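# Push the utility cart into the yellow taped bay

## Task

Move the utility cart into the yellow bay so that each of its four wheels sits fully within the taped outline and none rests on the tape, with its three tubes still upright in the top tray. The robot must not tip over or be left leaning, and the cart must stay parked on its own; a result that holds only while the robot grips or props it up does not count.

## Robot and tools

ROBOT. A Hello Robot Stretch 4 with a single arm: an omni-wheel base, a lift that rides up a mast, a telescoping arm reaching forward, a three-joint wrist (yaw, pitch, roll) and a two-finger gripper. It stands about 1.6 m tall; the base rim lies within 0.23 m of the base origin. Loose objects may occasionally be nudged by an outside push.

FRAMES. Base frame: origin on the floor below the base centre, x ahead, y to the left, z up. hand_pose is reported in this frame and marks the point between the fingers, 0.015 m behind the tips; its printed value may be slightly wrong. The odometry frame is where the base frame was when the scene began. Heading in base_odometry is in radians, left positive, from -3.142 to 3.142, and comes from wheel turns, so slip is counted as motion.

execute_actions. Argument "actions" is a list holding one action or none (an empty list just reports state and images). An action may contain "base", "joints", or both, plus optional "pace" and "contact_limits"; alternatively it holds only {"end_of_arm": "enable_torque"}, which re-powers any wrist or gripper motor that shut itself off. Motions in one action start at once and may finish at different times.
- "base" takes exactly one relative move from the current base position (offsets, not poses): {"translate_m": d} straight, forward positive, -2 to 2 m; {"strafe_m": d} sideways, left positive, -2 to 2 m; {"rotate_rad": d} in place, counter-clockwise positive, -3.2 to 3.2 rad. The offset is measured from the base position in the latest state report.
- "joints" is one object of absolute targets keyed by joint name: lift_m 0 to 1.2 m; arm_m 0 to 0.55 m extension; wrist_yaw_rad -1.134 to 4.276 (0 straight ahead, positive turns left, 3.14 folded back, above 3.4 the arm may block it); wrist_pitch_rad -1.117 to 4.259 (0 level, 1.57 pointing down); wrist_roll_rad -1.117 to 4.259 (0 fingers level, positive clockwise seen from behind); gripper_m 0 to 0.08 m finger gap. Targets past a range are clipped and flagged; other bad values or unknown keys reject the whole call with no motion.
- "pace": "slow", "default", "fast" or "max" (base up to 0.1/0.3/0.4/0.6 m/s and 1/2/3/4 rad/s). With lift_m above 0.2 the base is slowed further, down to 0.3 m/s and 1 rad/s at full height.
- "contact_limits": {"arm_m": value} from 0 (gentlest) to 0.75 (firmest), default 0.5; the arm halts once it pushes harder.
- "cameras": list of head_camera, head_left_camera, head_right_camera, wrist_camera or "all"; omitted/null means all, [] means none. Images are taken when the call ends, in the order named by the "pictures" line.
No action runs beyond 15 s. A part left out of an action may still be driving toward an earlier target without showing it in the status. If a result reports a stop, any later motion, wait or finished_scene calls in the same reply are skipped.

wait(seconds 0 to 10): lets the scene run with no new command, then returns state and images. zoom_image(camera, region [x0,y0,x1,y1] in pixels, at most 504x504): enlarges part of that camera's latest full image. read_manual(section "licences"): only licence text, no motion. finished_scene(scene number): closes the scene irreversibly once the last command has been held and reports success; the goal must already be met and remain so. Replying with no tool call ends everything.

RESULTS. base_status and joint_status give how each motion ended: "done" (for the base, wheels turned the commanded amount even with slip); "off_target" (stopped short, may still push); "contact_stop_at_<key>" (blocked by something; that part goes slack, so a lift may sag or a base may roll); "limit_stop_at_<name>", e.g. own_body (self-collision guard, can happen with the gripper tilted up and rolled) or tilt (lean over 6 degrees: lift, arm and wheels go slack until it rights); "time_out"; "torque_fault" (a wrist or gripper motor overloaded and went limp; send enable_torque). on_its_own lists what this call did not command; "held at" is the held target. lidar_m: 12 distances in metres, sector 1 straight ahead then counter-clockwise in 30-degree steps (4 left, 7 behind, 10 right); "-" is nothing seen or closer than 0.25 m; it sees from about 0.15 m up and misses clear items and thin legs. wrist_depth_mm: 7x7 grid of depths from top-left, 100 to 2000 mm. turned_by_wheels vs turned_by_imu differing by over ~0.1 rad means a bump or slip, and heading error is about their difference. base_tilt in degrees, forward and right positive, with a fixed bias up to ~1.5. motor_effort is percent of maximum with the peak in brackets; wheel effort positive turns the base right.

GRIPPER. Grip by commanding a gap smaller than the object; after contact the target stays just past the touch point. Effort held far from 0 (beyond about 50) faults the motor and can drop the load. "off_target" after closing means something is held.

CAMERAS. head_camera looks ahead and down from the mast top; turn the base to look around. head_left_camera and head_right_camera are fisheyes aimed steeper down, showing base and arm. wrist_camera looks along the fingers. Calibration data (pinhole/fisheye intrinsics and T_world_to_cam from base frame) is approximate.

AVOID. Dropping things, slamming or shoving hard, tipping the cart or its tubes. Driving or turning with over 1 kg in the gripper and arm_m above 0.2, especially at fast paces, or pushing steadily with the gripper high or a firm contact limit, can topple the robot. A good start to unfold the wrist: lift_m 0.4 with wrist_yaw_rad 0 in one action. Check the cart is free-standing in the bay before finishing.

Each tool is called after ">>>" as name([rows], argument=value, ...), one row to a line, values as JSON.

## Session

>>> execute_actions(actions=[])

Scene clock: 0.00 s.
base_odometry: x=+0.000 y=+0.000 heading=+0.000 (m, m, rad; odometry frame)
turned_by_wheels: +0.000 (rad since the last result)
turned_by_imu: +0.000 (rad since the last result)
base_tilt: forward=+0.3 right=+0.2 (deg)
lidar_m: 1.68 1.72 0.80 0.62 0.61 1.88 1.76 2.04 0.64 0.55 0.57 0.75
base_status: not commanded
joint_positions: lift_m=+0.160 arm_m=-0.001 wrist_yaw_rad=+3.100 wrist_pitch_rad=+0.012 wrist_roll_rad=-0.003 gripper_m=+0.040
joint_status: not commanded
motor_effort: lift_m=+19 arm_m=+0 wrist_yaw_rad=+0 wrist_pitch_rad=-8 wrist_roll_rad=+0 gripper_m=+2 wheel_0=+1 wheel_1=+0 wheel_2=+0 (%)
hand_pose: x=-0.0387 y=+0.0962 z=+0.3352 quat_wxyz=(+0.021, -0.006, -0.001, +1.000) (m; base frame)
wrist_depth_mm: - 136 - - - - - / - 123 185 - - - - / - 129 190 - - - - / 137 138 - - - - - / 1618 1921 - 1808 1921 - - / 1042 1098 147 1160 147 1138 1118 / 778 - - 842 - - 798
pictures: head_camera, head_left_camera, head_right_camera, wrist_camera
camera_calibration (this result's frames):
wrist_camera: T_world_to_cam=[[0.0528932, 0.998599, 0.0012711, -0.0953434], [0.0423891, -0.000973499, -0.999101, 0.391177], [-0.9977, 0.0528995, -0.0423812, 0.120988], [0, 0, 0, 1]] pos_world=[0.109171, 0.0891904, 0.396074]
Images, in order (width x height): head_camera 420x560, head_left_camera 420x672, head_right_camera 420x672, wrist_camera 616x392.

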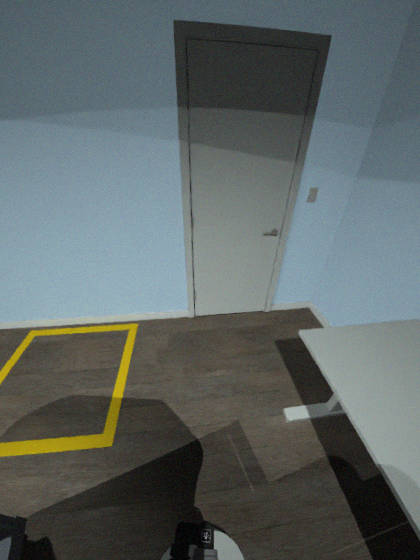

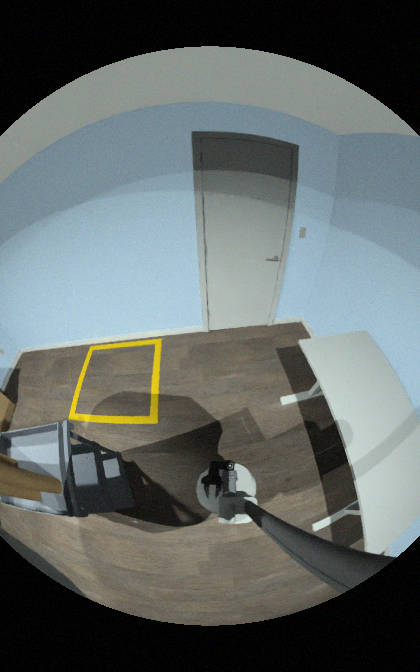

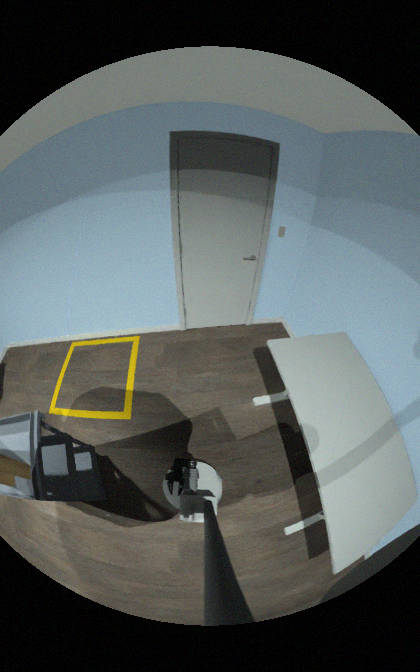

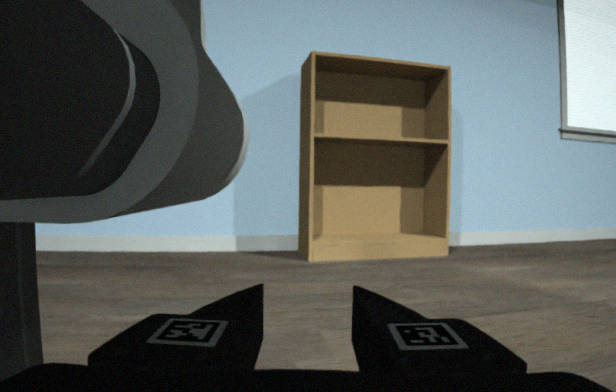

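>>> zoom_image(camera="head_left_camera", region=[0, 320, 200, 530])

>>> zoom_image(camera="head_camera", region=[0, 300, 200, 480])

Region (0, 320, 200, 530) of head_left_camera's 420x672 image, scaled by 2.400, with more detail than that image has; it fills the left 480 columns of this view, and the rest is white.

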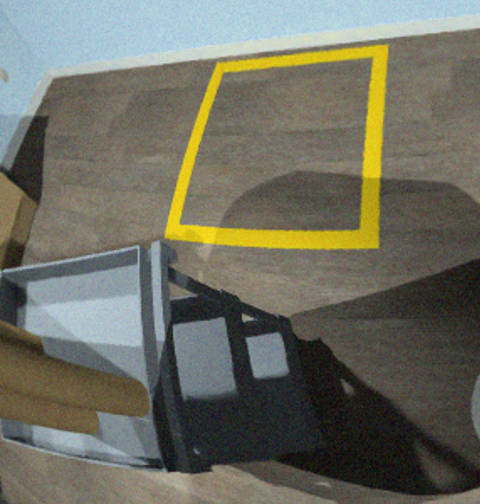

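Region (0, 300, 200, 480) of head_camera's 420x560 image, scaled by 2.520, with more detail than that image has; it fills the top 454 rows of this view, and the rest is white.

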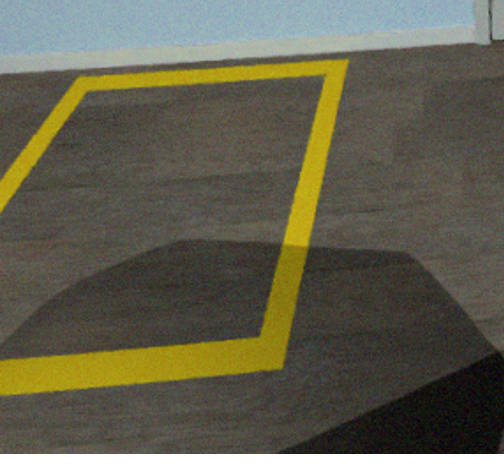

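>>> zoom_image(camera="head_left_camera", region=[0, 400, 140, 530])

Region (0, 400, 140, 530) of head_left_camera's 420x672 image, scaled by 3.600, with more detail than that image has; it fills the top 468 rows of this view, and the rest is white.

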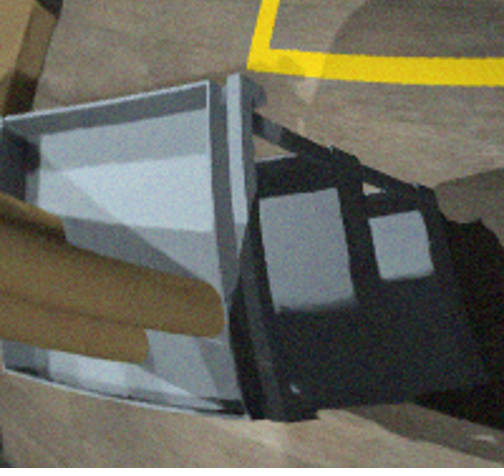

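>>> execute_actions([
  {"base": {"translate_m": -0.82}, "joints": {"lift_m": 0.4, "wrist_yaw_rad": 1.57}, "pace": "max"},
], cameras=["head_left_camera"])

Scene clock: 12.07 s.
base_odometry: x=-0.820 y=+0.000 heading=-0.001 (m, m, rad; odometry frame)
turned_by_wheels: -0.001 (rad since the last result)
turned_by_imu: -0.002 (rad since the last result)
base_tilt: forward=+0.3 right=+0.3 (deg)
lidar_m: 2.48 0.80 0.81 2.59 2.09 0.99 0.95 1.23 1.53 0.79 0.69 0.86
base_status: done
joint_positions: lift_m=+0.400 arm_m=-0.001 wrist_yaw_rad=+1.570 wrist_pitch_rad=+0.012 wrist_roll_rad=-0.003 gripper_m=+0.040
joint_status: all done
motor_effort: lift_m=+20(25) arm_m=+0(0) wrist_yaw_rad=-1(8) wrist_pitch_rad=-6(7) wrist_roll_rad=+0(0) gripper_m=+2(1) wheel_0=-1(12) wheel_1=-1(11) wheel_2=-3(15) (%)
hand_pose: x=+0.2577 y=+0.2126 z=+0.5754 quat_wxyz=(+0.707, -0.005, +0.003, +0.707) (m; base frame)
wrist_depth_mm: - - - - - 820 530 / - - - - 878 621 615 / - - - - - 931 - / - - - - - 1255 - / - - - - 891 647 634 / 1708 1708 147 1808 147 1008 1708 / 1229 - - 1336 - - 904
pictures: head_left_camera
Images, in order (width x height): head_left_camera 420x672.

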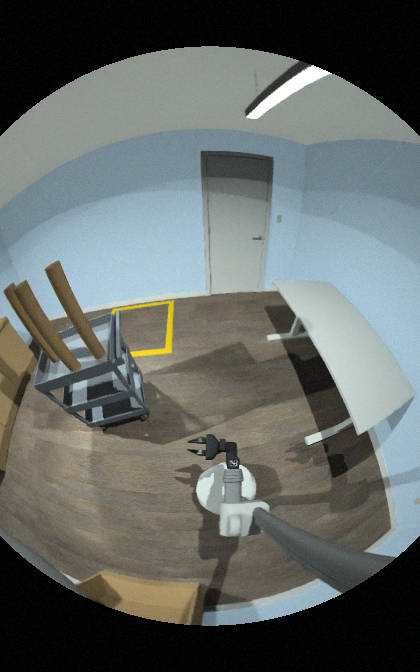

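>>> execute_actions(actions=[])

Scene clock: 12.70 s.
base_odometry: x=-0.820 y=+0.000 heading=-0.001 (m, m, rad; odometry frame)
turned_by_wheels: +0.000 (rad since the last result)
turned_by_imu: +0.000 (rad since the last result)
base_tilt: forward=+0.3 right=+0.2 (deg)
lidar_m: 2.50 0.85 0.85 2.56 2.11 0.98 0.94 1.21 1.52 0.79 0.68 0.87
base_status: done
joint_positions: lift_m=+0.400 arm_m=-0.001 wrist_yaw_rad=+1.570 wrist_pitch_rad=+0.012 wrist_roll_rad=-0.003 gripper_m=+0.040
joint_status: all done
motor_effort: lift_m=+20(25) arm_m=+0(0) wrist_yaw_rad=-1(8) wrist_pitch_rad=-7(7) wrist_roll_rad=+1(0) gripper_m=+2(1) wheel_0=-2(12) wheel_1=-1(11) wheel_2=-3(15) (%)
hand_pose: x=+0.2577 y=+0.2126 z=+0.5754 quat_wxyz=(+0.707, -0.005, +0.003, +0.707) (m; base frame)
wrist_depth_mm: - - - - - 820 530 / - - - - 891 621 615 / - - - - - 931 - / - - - - - 1255 - / - - - - 904 654 634 / 1708 1708 147 1808 147 1008 1708 / 1255 - - 1336 - - 917
pictures: head_camera, head_left_camera, head_right_camera, wrist_camera
camera_calibration (this result's frames):
wrist_camera: T_world_to_cam=[[0.99993, -0.0117541, 0.00127105, -0.256742], [0.000772755, -0.0423008, -0.999105, 0.638264], [0.0117973, 0.999036, -0.0422888, -0.0406031], [0, 0, 0, 1]] pos_world=[0.25671, 0.0645453, 0.636302]
Images, in order (width x height): head_camera 420x560, head_left_camera 420x672, head_right_camera 420x672, wrist_camera 616x392.

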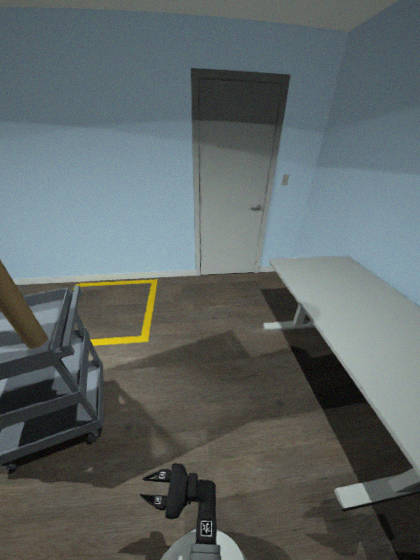

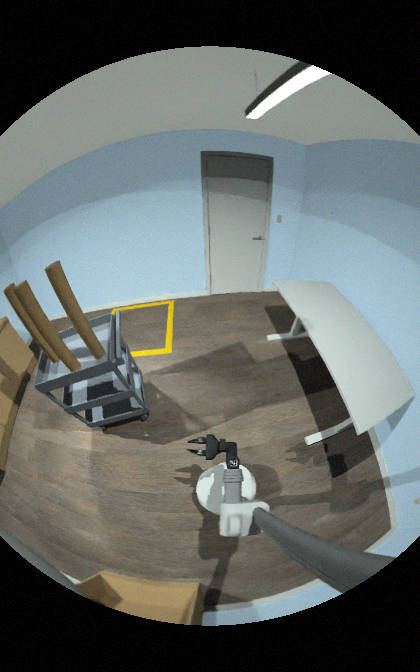

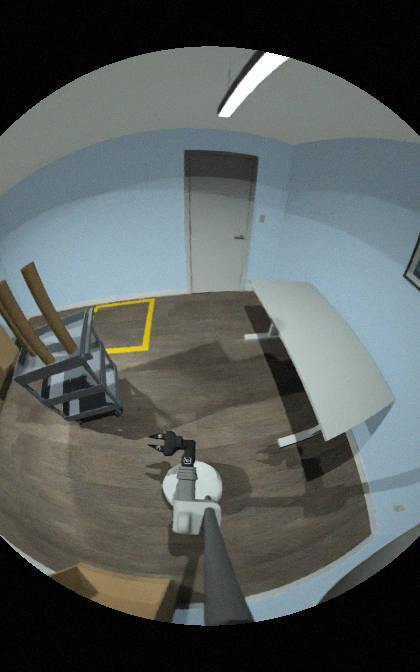

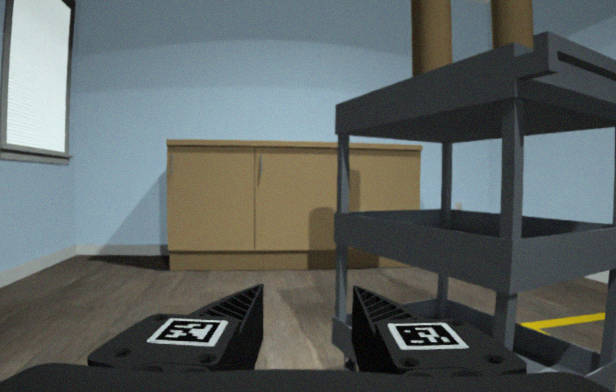

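>>> execute_actions([
  {"base":{"strafe_m":1.0},"joints":{"lift_m":0.94,"wrist_pitch_rad":1.57,"wrist_roll_rad":-0.314,"wrist_yaw_rad":1.57,"gripper_m":0.07},"pace":"max"},
])

Scene clock: 18.73 s.
base_odometry: x=-0.819 y=+1.000 heading=-0.001 (m, m, rad; odometry frame)
turned_by_wheels: +0.000 (rad since the last result)
turned_by_imu: -0.006 (rad since the last result)
base_tilt: forward=+0.4 right=+0.1 (deg)
lidar_m: 0.38 0.36 1.74 1.60 1.62 1.54 1.06 1.08 1.71 1.71 1.72 0.50
base_status: done
joint_positions: lift_m=+0.940 arm_m=-0.001 wrist_yaw_rad=+1.570 wrist_pitch_rad=+1.570 wrist_roll_rad=-0.314 gripper_m=+0.070
joint_status: all done
motor_effort: lift_m=+21(24) arm_m=+0(0) wrist_yaw_rad=+0(0) wrist_pitch_rad=+1(7) wrist_roll_rad=-2(4) gripper_m=+4(4) wheel_0=+0(17) wheel_1=-1(16) wheel_2=+0(2) (%)
hand_pose: x=+0.2575 y=+0.0001 z=+0.9053 quat_wxyz=(+0.416, -0.572, +0.416, +0.572) (m; base frame)
wrist_depth_mm: 1025 1025 1025 1025 1025 1025 - / 1042 1025 1025 1042 1042 273 202 / 1025 1042 831 1042 574 569 210 / 1042 831 831 1042 878 574 216 / 1060 1042 831 1042 891 574 222 / 1060 1060 1042 1060 580 257 224 / - - 145 1042 143 - -
pictures: head_camera, head_left_camera, head_right_camera, wrist_camera
camera_calibration (this result's frames):
wrist_camera: T_world_to_cam=[[0.951807, 0.306484, 0.0114432, -0.256385], [0.306057, -0.951568, 0.0290923, -0.0504892], [0.0198053, -0.024188, -0.999511, 1.05027], [0, 0, 0, 1]] pos_world=[0.238681, 0.055938, 1.05416]
Images, in order (width x height): head_camera 420x560, head_left_camera 420x672, head_right_camera 420x672, wrist_camera 616x392.

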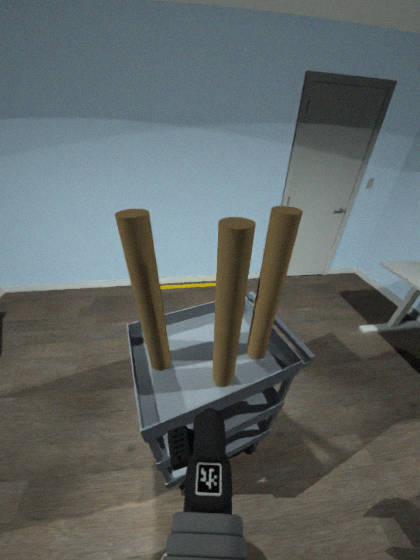

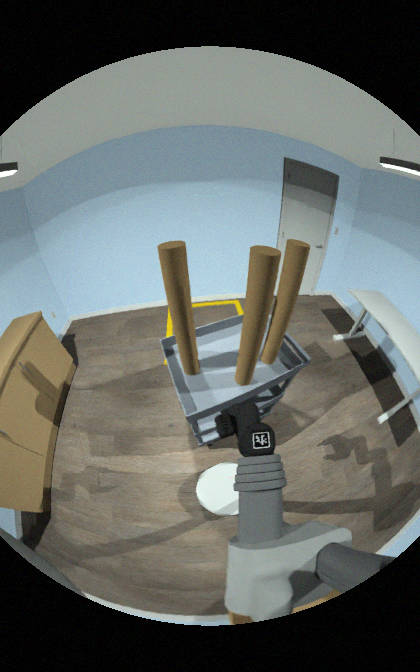

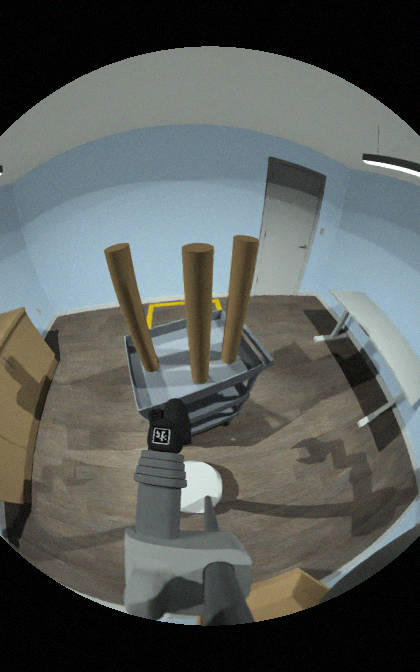

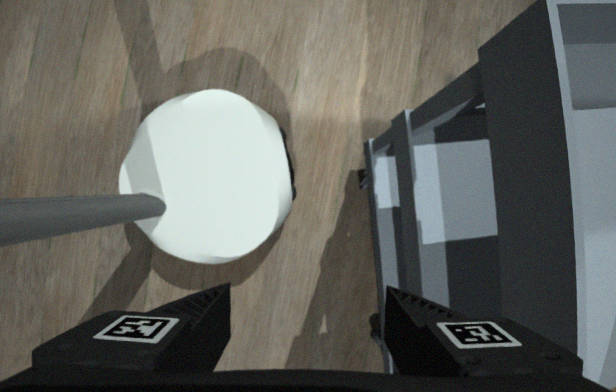

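>>> zoom_image(camera="head_camera", region=[110, 260, 330, 480])

>>> zoom_image(camera="head_left_camera", region=[130, 270, 330, 470])

Region (110, 260, 330, 480) of head_camera's 420x560 image, scaled by 2.291, with more detail than that image has.

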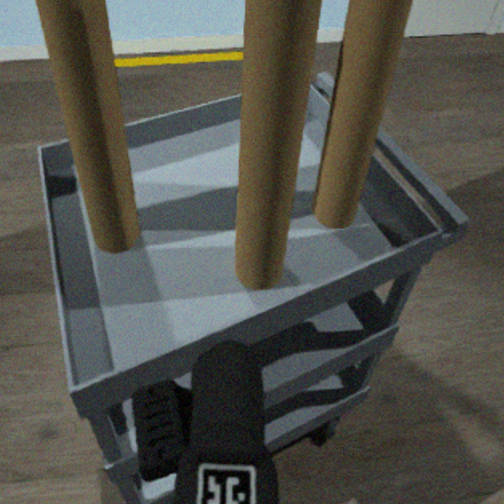

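Region (130, 270, 330, 470) of head_left_camera's 420x672 image, scaled by 2.520, with more detail than that image has.

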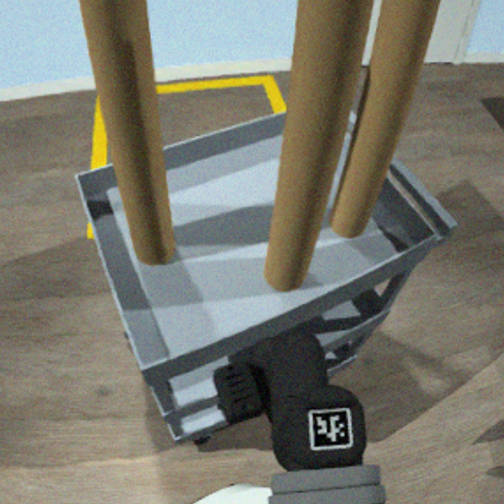

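>>> zoom_image(camera="head_right_camera", region=[120, 280, 260, 360])

>>> zoom_image(camera="head_left_camera", region=[150, 280, 270, 380])

Region (120, 280, 260, 360) of head_right_camera's 420x672 image, scaled by 3.600, with more detail than that image has; it fills the top 288 rows of this view, and the rest is white.

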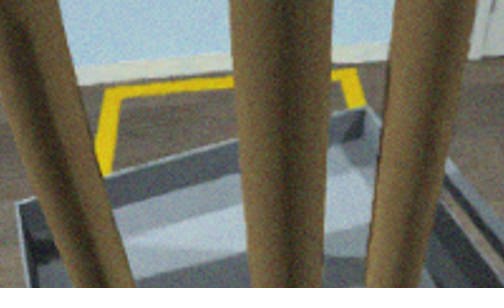

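Region (150, 280, 270, 380) of head_left_camera's 420x672 image, scaled by 4.200, with more detail than that image has.

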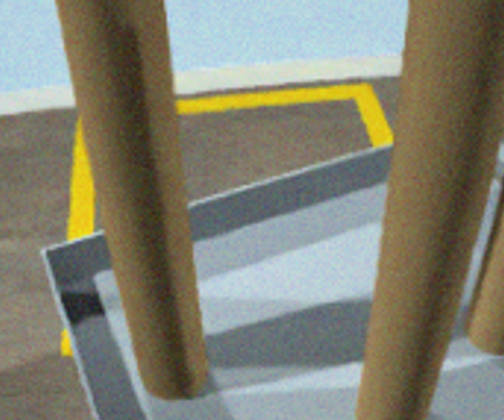

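>>> execute_actions([
  {"base":{"rotate_rad":0.222},"joints":{"lift_m":0.945,"arm_m":0.176,"wrist_yaw_rad":0.70,"wrist_roll_rad":-1.084,"wrist_pitch_rad":1.57},"pace":"fast"},
])

Scene clock: 26.90 s.
base_odometry: x=-0.819 y=+1.000 heading=+0.220 (m, m, rad; odometry frame)
turned_by_wheels: +0.221 (rad since the last result)
turned_by_imu: +0.216 (rad since the last result)
base_tilt: forward=+0.3 right=+0.2 (deg)
lidar_m: 0.35 0.36 1.61 1.59 1.85 1.41 1.03 1.12 2.12 1.68 0.71 0.42
base_status: done
joint_positions: lift_m=+0.945 arm_m=+0.175 wrist_yaw_rad=+0.700 wrist_pitch_rad=+1.570 wrist_roll_rad=-1.084 gripper_m=+0.070
joint_status: all done
motor_effort: lift_m=+22(23) arm_m=+8(10) wrist_yaw_rad=-1(7) wrist_pitch_rad=+0(0) wrist_roll_rad=+0(4) gripper_m=+4(4) wheel_0=-4(8) wheel_1=-4(9) wheel_2=-3(12) (%)
hand_pose: x=+0.4020 y=-0.0667 z=+0.9102 quat_wxyz=(+0.444, -0.550, +0.444, +0.550) (m; base frame)
wrist_depth_mm: 1025 1025 1025 1025 258 257 - / 1042 831 1042 1025 259 258 258 / 1042 831 842 1042 260 259 260 / 1025 831 891 1042 260 262 262 / 1042 1042 1042 1042 262 262 263 / 1060 1060 1042 842 263 264 263 / - - 145 517 143 - -
pictures: head_camera, head_left_camera, head_right_camera, wrist_camera
camera_calibration (this result's frames):
wrist_camera: T_world_to_cam=[[0.977572, 0.210266, 0.0118595, -0.390591], [0.209845, -0.977286, 0.0296138, -0.121983], [0.0178169, -0.026461, -0.999491, 1.05135], [0, 0, 0, 1]] pos_world=[0.388697, -0.0092646, 1.05906]
Images, in order (width x height): head_camera 420x560, head_left_camera 420x672, head_right_camera 420x672, wrist_camera 616x392.

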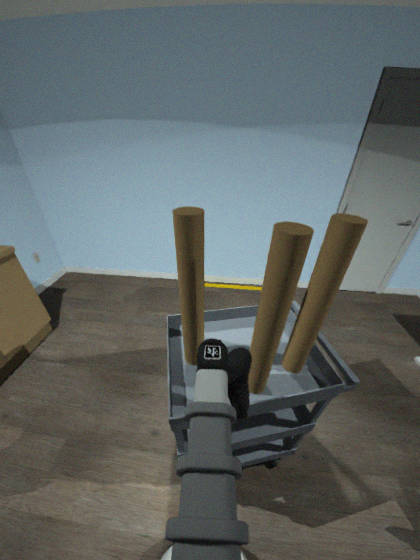

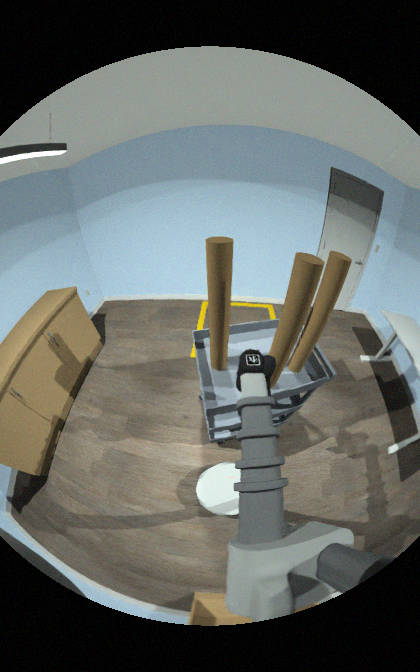

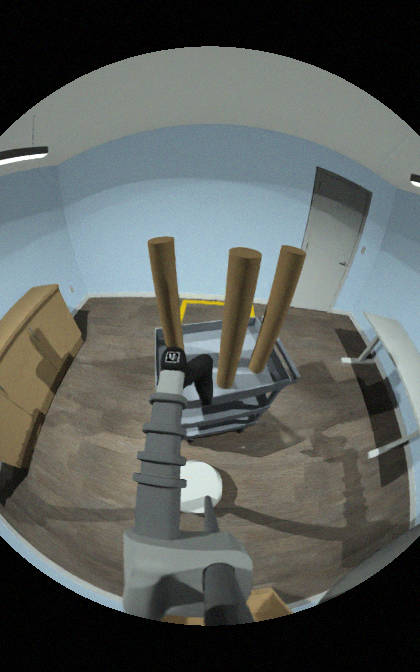

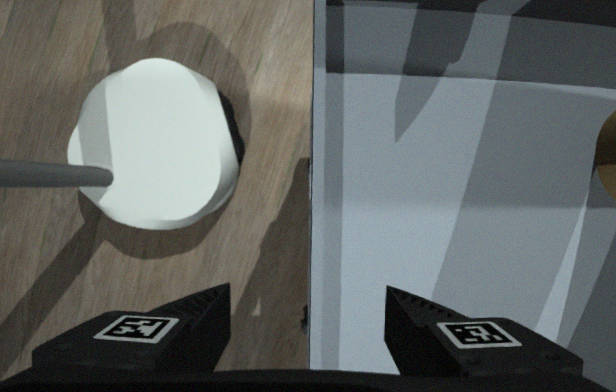

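>>> zoom_image(camera="head_left_camera", region=[170, 280, 310, 400])

>>> zoom_image(camera="head_right_camera", region=[140, 280, 300, 410])

Region (170, 280, 310, 400) of head_left_camera's 420x672 image, scaled by 3.600, with more detail than that image has; it fills the top 432 rows of this view, and the rest is white.

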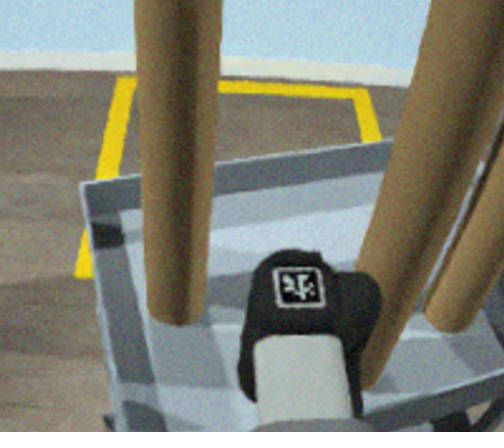

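Region (140, 280, 300, 410) of head_right_camera's 420x672 image, scaled by 3.150, with more detail than that image has; it fills the top 410 rows of this view, and the rest is white.

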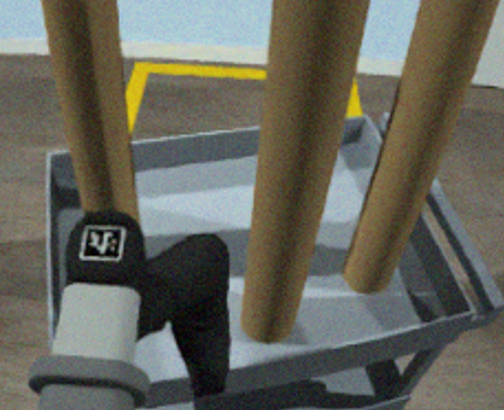

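>>> execute_actions([
  {"joints":{"lift_m":0.868,"gripper_m":0.03},"pace":"max"},
], cameras=["wrist_camera","head_camera"])

Scene clock: 28.77 s.
base_odometry: x=-0.819 y=+1.000 heading=+0.220 (m, m, rad; odometry frame)
turned_by_wheels: +0.000 (rad since the last result)
turned_by_imu: -0.001 (rad since the last result)
base_tilt: forward=+0.3 right=+0.2 (deg)
lidar_m: 0.36 0.39 1.63 1.58 1.81 1.40 1.06 1.13 2.11 1.69 0.73 0.42
base_status: not commanded
joint_positions: lift_m=+0.868 arm_m=+0.175 wrist_yaw_rad=+0.700 wrist_pitch_rad=+1.570 wrist_roll_rad=-1.084 gripper_m=+0.030
joint_status: all done
motor_effort: lift_m=+16(20) arm_m=+8(8) wrist_yaw_rad=+0(1) wrist_pitch_rad=+0(1) wrist_roll_rad=+0(0) gripper_m=-1(5) wheel_0=-4(5) wheel_1=-4(4) wheel_2=-4(3) (%)
hand_pose: x=+0.4020 y=-0.0667 z=+0.8338 quat_wxyz=(+0.444, -0.550, +0.444, +0.550) (m; base frame)
wrist_depth_mm: 946 946 946 960 183 182 - / 960 750 960 960 184 183 183 / 759 759 768 960 185 185 184 / 768 759 946 976 185 185 185 / 976 976 976 960 186 186 186 / 976 976 146 187 154 186 187 / 976 - - 187 - 187 -
pictures: head_camera, wrist_camera
camera_calibration (this result's frames):
wrist_camera: T_world_to_cam=[[0.977611, 0.210088, 0.0118496, -0.389701], [0.209667, -0.977324, 0.0296191, -0.119666], [0.0178035, -0.0264714, -0.999491, 0.974931], [0, 0, 0, 1]] pos_world=[0.388708, -0.00927298, 0.982597]
Images, in order (width x height): head_camera 420x560, wrist_camera 616x392.

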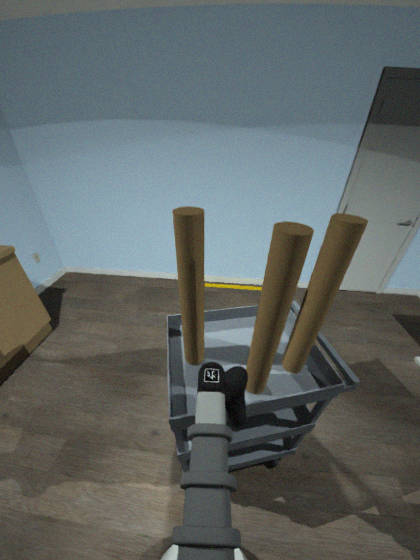

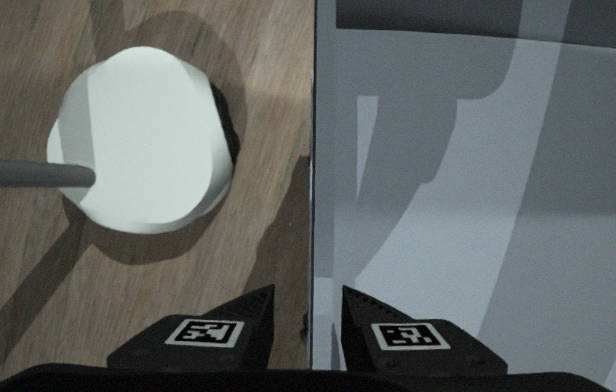

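Now close the gripper on the wall.

>>> execute_actions([
  {"joints":{"gripper_m":0.0},"pace":"max"},
], cameras=["wrist_camera","head_camera"])

Scene clock: 29.90 s.
base_odometry: x=-0.819 y=+1.000 heading=+0.221 (m, m, rad; odometry frame)
turned_by_wheels: +0.000 (rad since the last result)
turned_by_imu: +0.000 (rad since the last result)
base_tilt: forward=+0.3 right=+0.1 (deg)
lidar_m: 0.36 0.36 1.62 1.59 1.83 1.40 1.06 1.11 2.12 1.69 0.67 0.41
base_status: not commanded
joint_positions: lift_m=+0.868 arm_m=+0.175 wrist_yaw_rad=+0.702 wrist_pitch_rad=+1.569 wrist_roll_rad=-1.084 gripper_m=+0.004
joint_status: gripper_m off_target (ended at +0.004, target +0.000)
on_its_own: gripper_m is held at +0.003, not at your +0.000, by its contact guard: the fingers met something
motor_effort: lift_m=+16(16) arm_m=+6(8) wrist_yaw_rad=-4(7) wrist_pitch_rad=+4(16) wrist_roll_rad=+1(1) gripper_m=-31(30) wheel_0=-4(4) wheel_1=-4(4) wheel_2=-1(3) (%)
hand_pose: x=+0.4027 y=-0.0665 z=+0.8338 quat_wxyz=(+0.444, -0.551, +0.443, +0.551) (m; base frame)
wrist_depth_mm: 946 960 946 183 183 183 - / 960 759 960 183 183 184 184 / 750 750 768 185 185 185 185 / 768 759 960 186 185 186 186 / 976 960 960 186 186 186 186 / 976 976 976 134 186 187 187 / 976 976 - - - 187 -
pictures: head_camera, wrist_camera
camera_calibration (this result's frames):
wrist_camera: T_world_to_cam=[[0.977245, 0.211721, 0.0129309, -0.391084], [0.211282, -0.976993, 0.0290449, -0.119719], [0.0187828, -0.0256519, -0.999494, 0.974577], [0, 0, 0, 1]] pos_world=[0.389174, -0.00916417, 0.982619]
Images, in order (width x height): head_camera 420x560, wrist_camera 616x392.

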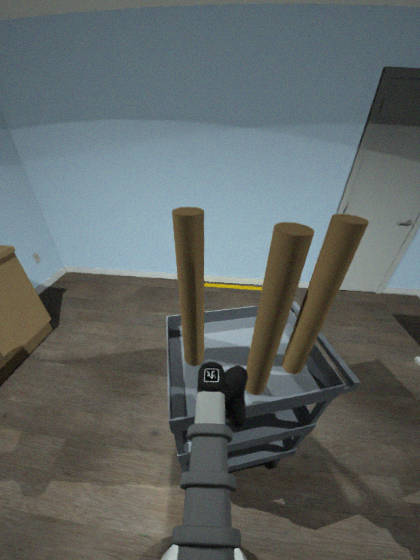

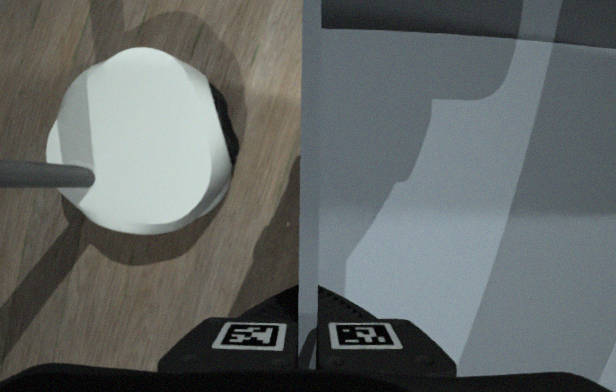

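>>> execute_actions([
  {"base":{"translate_m":1.16},"pace":"default"},
])

Scene clock: 36.33 s.
torque_fault: gripper_m switched itself off since the last result.
base_odometry: x=+0.312 y=+1.254 heading=+0.221 (m, m, rad; odometry frame)
turned_by_wheels: +0.000 (rad since the last result)
turned_by_imu: -0.008 (rad since the last result)
base_tilt: forward=+0.3 right=+0.2 (deg)
lidar_m: 0.36 1.28 1.84 1.51 1.62 2.59 2.23 2.35 1.83 1.76 0.35 0.33
base_status: done
joint_positions: lift_m=+0.868 arm_m=+0.175 wrist_yaw_rad=+0.700 wrist_pitch_rad=+1.571 wrist_roll_rad=-1.084 gripper_m=+0.080
joint_status: not commanded
on_its_own: gripper_m is off since a torque_fault, until you send "end_of_arm": "enable_torque" (your +0.000 is given up)
motor_effort: lift_m=+16(16) arm_m=+5(6) wrist_yaw_rad=+1(45) wrist_pitch_rad=-2(31) wrist_roll_rad=-1(36) gripper_m=+1(56) wheel_0=+3(15) wheel_1=+3(8) wheel_2=-2(17) (%)
hand_pose: x=+0.4022 y=-0.0669 z=+0.8338 quat_wxyz=(+0.444, -0.550, +0.444, +0.550) (m; base frame)
wrist_depth_mm: 960 960 946 960 960 162 - / 946 759 960 960 960 168 - / 759 750 778 960 177 184 184 / 768 759 931 891 185 185 185 / 976 960 960 170 186 186 186 / 991 976 148 187 186 186 - / - - 123 187 187 - -
pictures: head_camera, head_left_camera, head_right_camera, wrist_camera
camera_calibration (this result's frames):
wrist_camera: T_world_to_cam=[[0.977761, 0.209425, 0.0111462, -0.389422], [0.209017, -0.977452, 0.029993, -0.119915], [0.0171761, -0.0269962, -0.999488, 0.975124], [0, 0, 0, 1]] pos_world=[0.389077, -0.00933144, 0.982561]
Images, in order (width x height): head_camera 420x560, head_left_camera 420x672, head_right_camera 420x672, wrist_camera 616x392.

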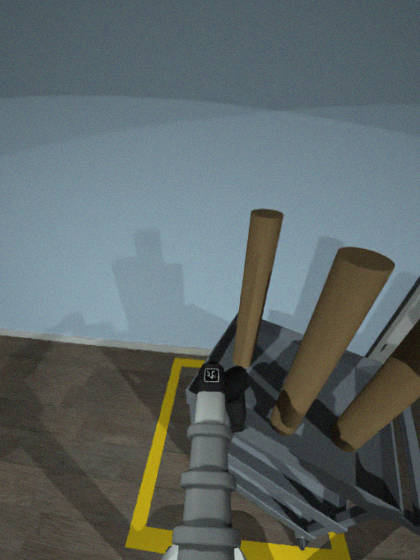

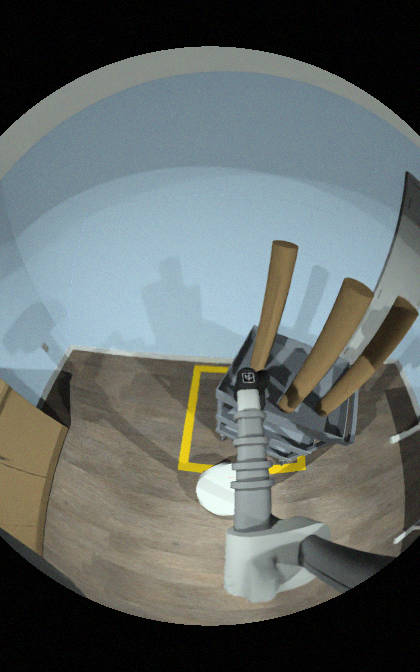

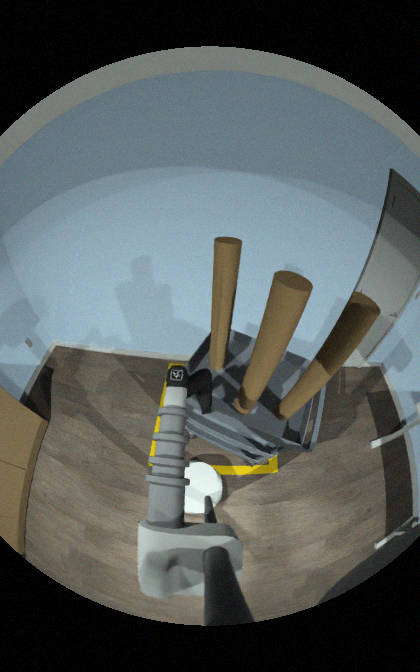

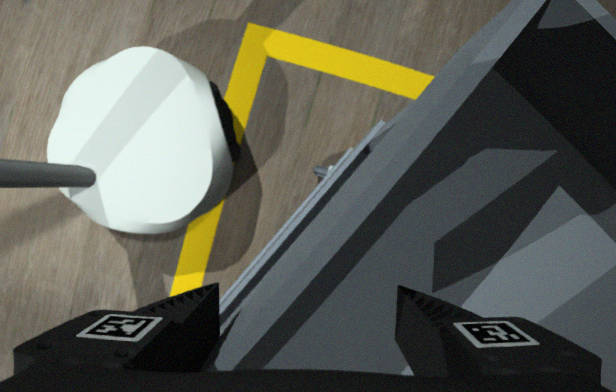

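>>> zoom_image(camera="head_camera", region=[120, 290, 420, 560])

>>> zoom_image(camera="head_right_camera", region=[140, 310, 380, 510])

>>> zoom_image(camera="head_left_camera", region=[170, 310, 410, 510])

Region (120, 290, 420, 560) of head_camera's 420x560 image, scaled by 1.680, with more detail than that image has; it fills the top 454 rows of this view, and the rest is white.

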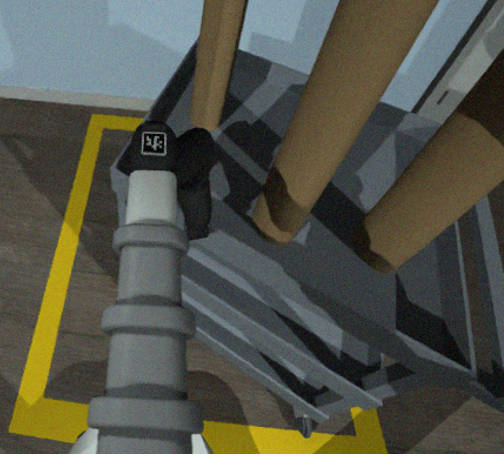

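Region (140, 310, 380, 510) of head_right_camera's 420x672 image, scaled by 2.100, with more detail than that image has.

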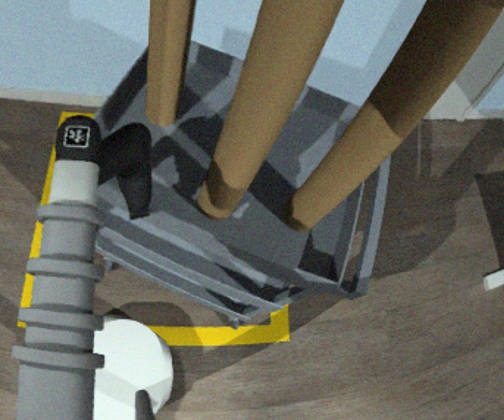

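Region (170, 310, 410, 510) of head_left_camera's 420x672 image, scaled by 2.100, with more detail than that image has.

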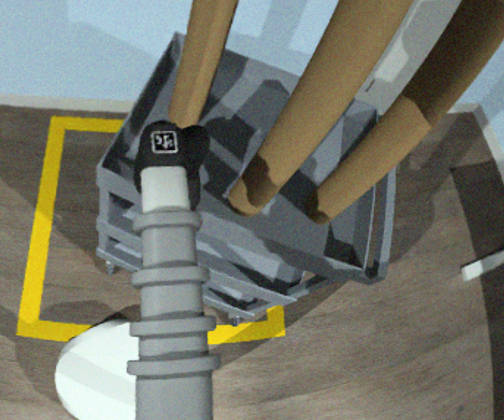

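>>> zoom_image(camera="wrist_camera", region=[160, 0, 616, 392])

Region (160, 0, 616, 392) of wrist_camera's 616x392 image, scaled by 1.105; it fills the top 433 rows of this view, and the rest is white.

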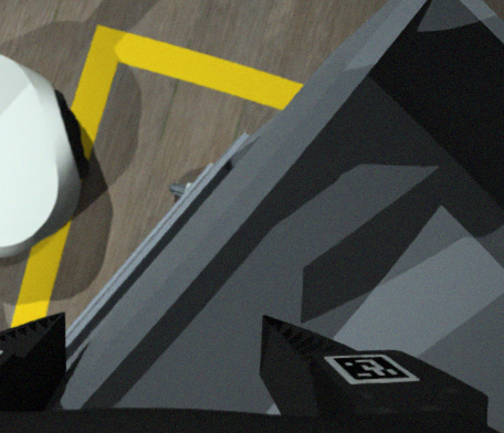

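>>> execute_actions([
  {"end_of_arm":"enable_torque"},
], cameras=["wrist_camera","head_left_camera"])

Scene clock: 47.73 s.
base_odometry: x=+0.312 y=+1.254 heading=+0.221 (m, m, rad; odometry frame)
turned_by_wheels: +0.000 (rad since the last result)
turned_by_imu: -0.002 (rad since the last result)
base_tilt: forward=+0.3 right=+0.2 (deg)
lidar_m: 0.34 1.27 1.86 1.50 1.62 2.60 2.21 2.36 1.82 1.76 0.39 0.33
base_status: not commanded
joint_positions: lift_m=+0.868 arm_m=+0.175 wrist_yaw_rad=+0.700 wrist_pitch_rad=+1.571 wrist_roll_rad=-1.084 gripper_m=+0.080
joint_status: not commanded
end_of_arm: enable_torque: each motor that was off is on again
on_its_own: gripper_m is held at +0.080, not at your +0.000, since a torque_fault
motor_effort: lift_m=+16(16) arm_m=+5(6) wrist_yaw_rad=+1(1) wrist_pitch_rad=-1(2) wrist_roll_rad=+1(2) gripper_m=+2(2) wheel_0=+3(3) wheel_1=+3(3) wheel_2=-2(2) (%)
hand_pose: x=+0.4022 y=-0.0669 z=+0.8338 quat_wxyz=(+0.444, -0.550, +0.444, +0.550) (m; base frame)
wrist_depth_mm: 960 960 960 960 960 162 - / 960 750 946 976 960 168 - / 759 759 778 976 178 184 184 / 768 768 931 891 185 185 185 / 976 976 976 170 186 186 186 / 976 976 148 187 186 186 - / - - 123 187 187 - -
pictures: head_left_camera, wrist_camera
camera_calibration (this result's frames):
wrist_camera: T_world_to_cam=[[0.977752, 0.209465, 0.0112079, -0.389484], [0.209055, -0.977445, 0.0299601, -0.119894], [0.0172307, -0.0269505, -0.999488, 0.975105], [0, 0, 0, 1]] pos_world=[0.389081, -0.00932678, 0.982563]
Images, in order (width x height): head_left_camera 420x672, wrist_camera 616x392.

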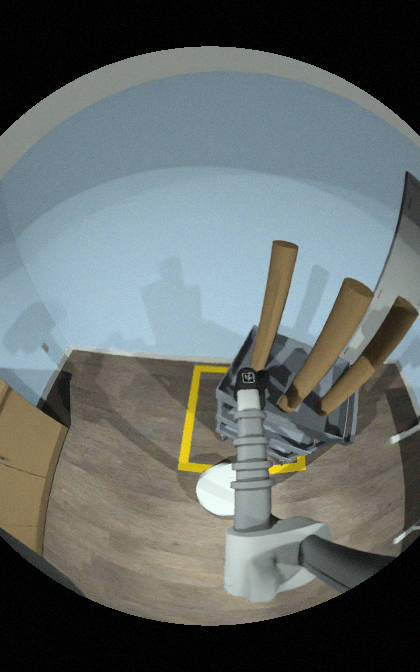

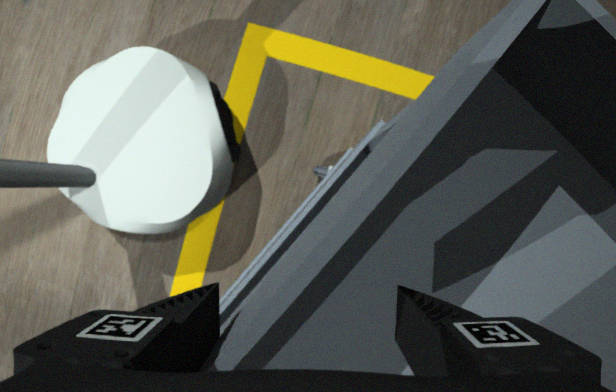

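>>> execute_actions(actions=[])

Scene clock: 48.33 s.
base_odometry: x=+0.312 y=+1.254 heading=+0.221 (m, m, rad; odometry frame)
turned_by_wheels: +0.000 (rad since the last result)
turned_by_imu: +0.000 (rad since the last result)
base_tilt: forward=+0.3 right=+0.2 (deg)
lidar_m: 0.33 1.27 1.83 1.50 1.61 2.63 2.22 2.31 1.81 1.77 0.36 0.34
base_status: not commanded
joint_positions: lift_m=+0.868 arm_m=+0.175 wrist_yaw_rad=+0.700 wrist_pitch_rad=+1.571 wrist_roll_rad=-1.084 gripper_m=+0.080
joint_status: not commanded
on_its_own: gripper_m is held at +0.080, not at your +0.000, since a torque_fault
motor_effort: lift_m=+16(16) arm_m=+5(6) wrist_yaw_rad=+1(1) wrist_pitch_rad=-2(2) wrist_roll_rad=-1(2) gripper_m=+1(2) wheel_0=+4(3) wheel_1=+3(3) wheel_2=-2(2) (%)
hand_pose: x=+0.4022 y=-0.0669 z=+0.8338 quat_wxyz=(+0.444, -0.550, +0.444, +0.550) (m; base frame)
wrist_depth_mm: 946 960 960 946 960 162 - / 960 759 960 960 960 169 - / 759 750 778 960 178 184 184 / 759 768 931 878 185 185 185 / 960 976 976 170 186 186 185 / 976 976 148 186 186 186 - / - - 123 187 187 - -
pictures: head_camera, head_left_camera, head_right_camera, wrist_camera
camera_calibration (this result's frames):
wrist_camera: T_world_to_cam=[[0.977752, 0.209465, 0.0112079, -0.389484], [0.209055, -0.977445, 0.0299601, -0.119894], [0.0172307, -0.0269505, -0.999488, 0.975105], [0, 0, 0, 1]] pos_world=[0.389081, -0.00932676, 0.982563]
Images, in order (width x height): head_camera 420x560, head_left_camera 420x672, head_right_camera 420x672, wrist_camera 616x392.

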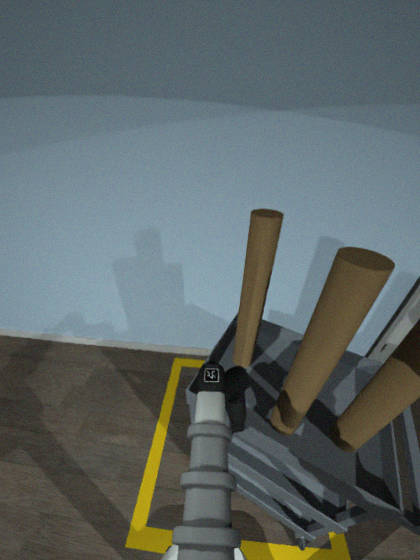

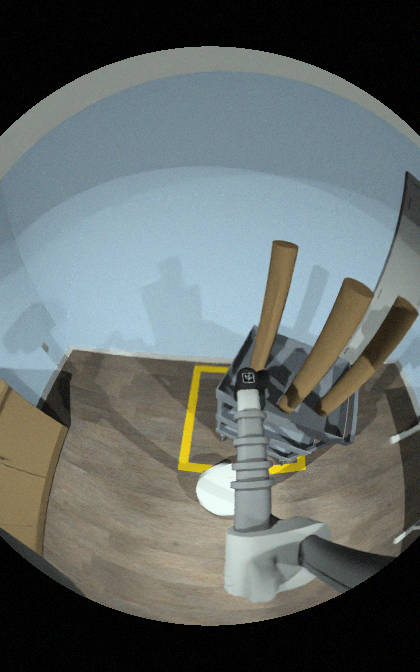

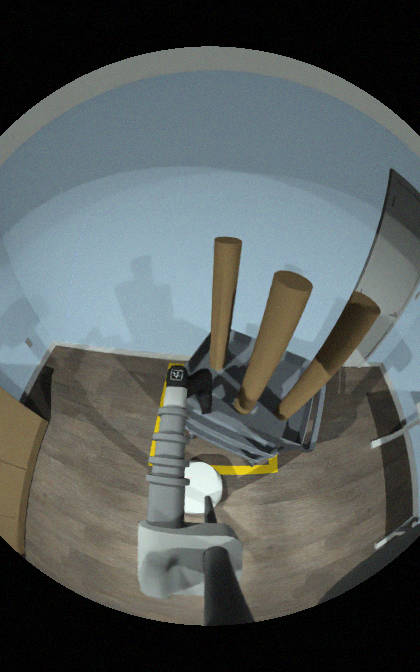

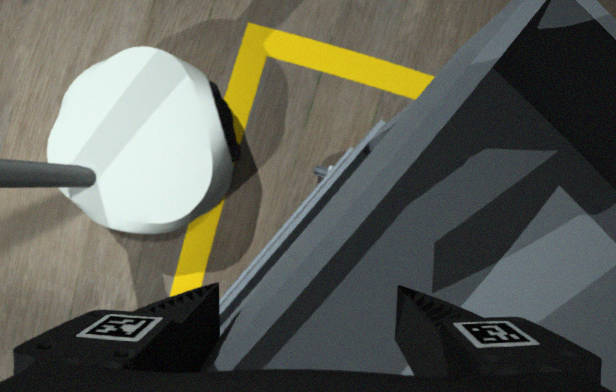

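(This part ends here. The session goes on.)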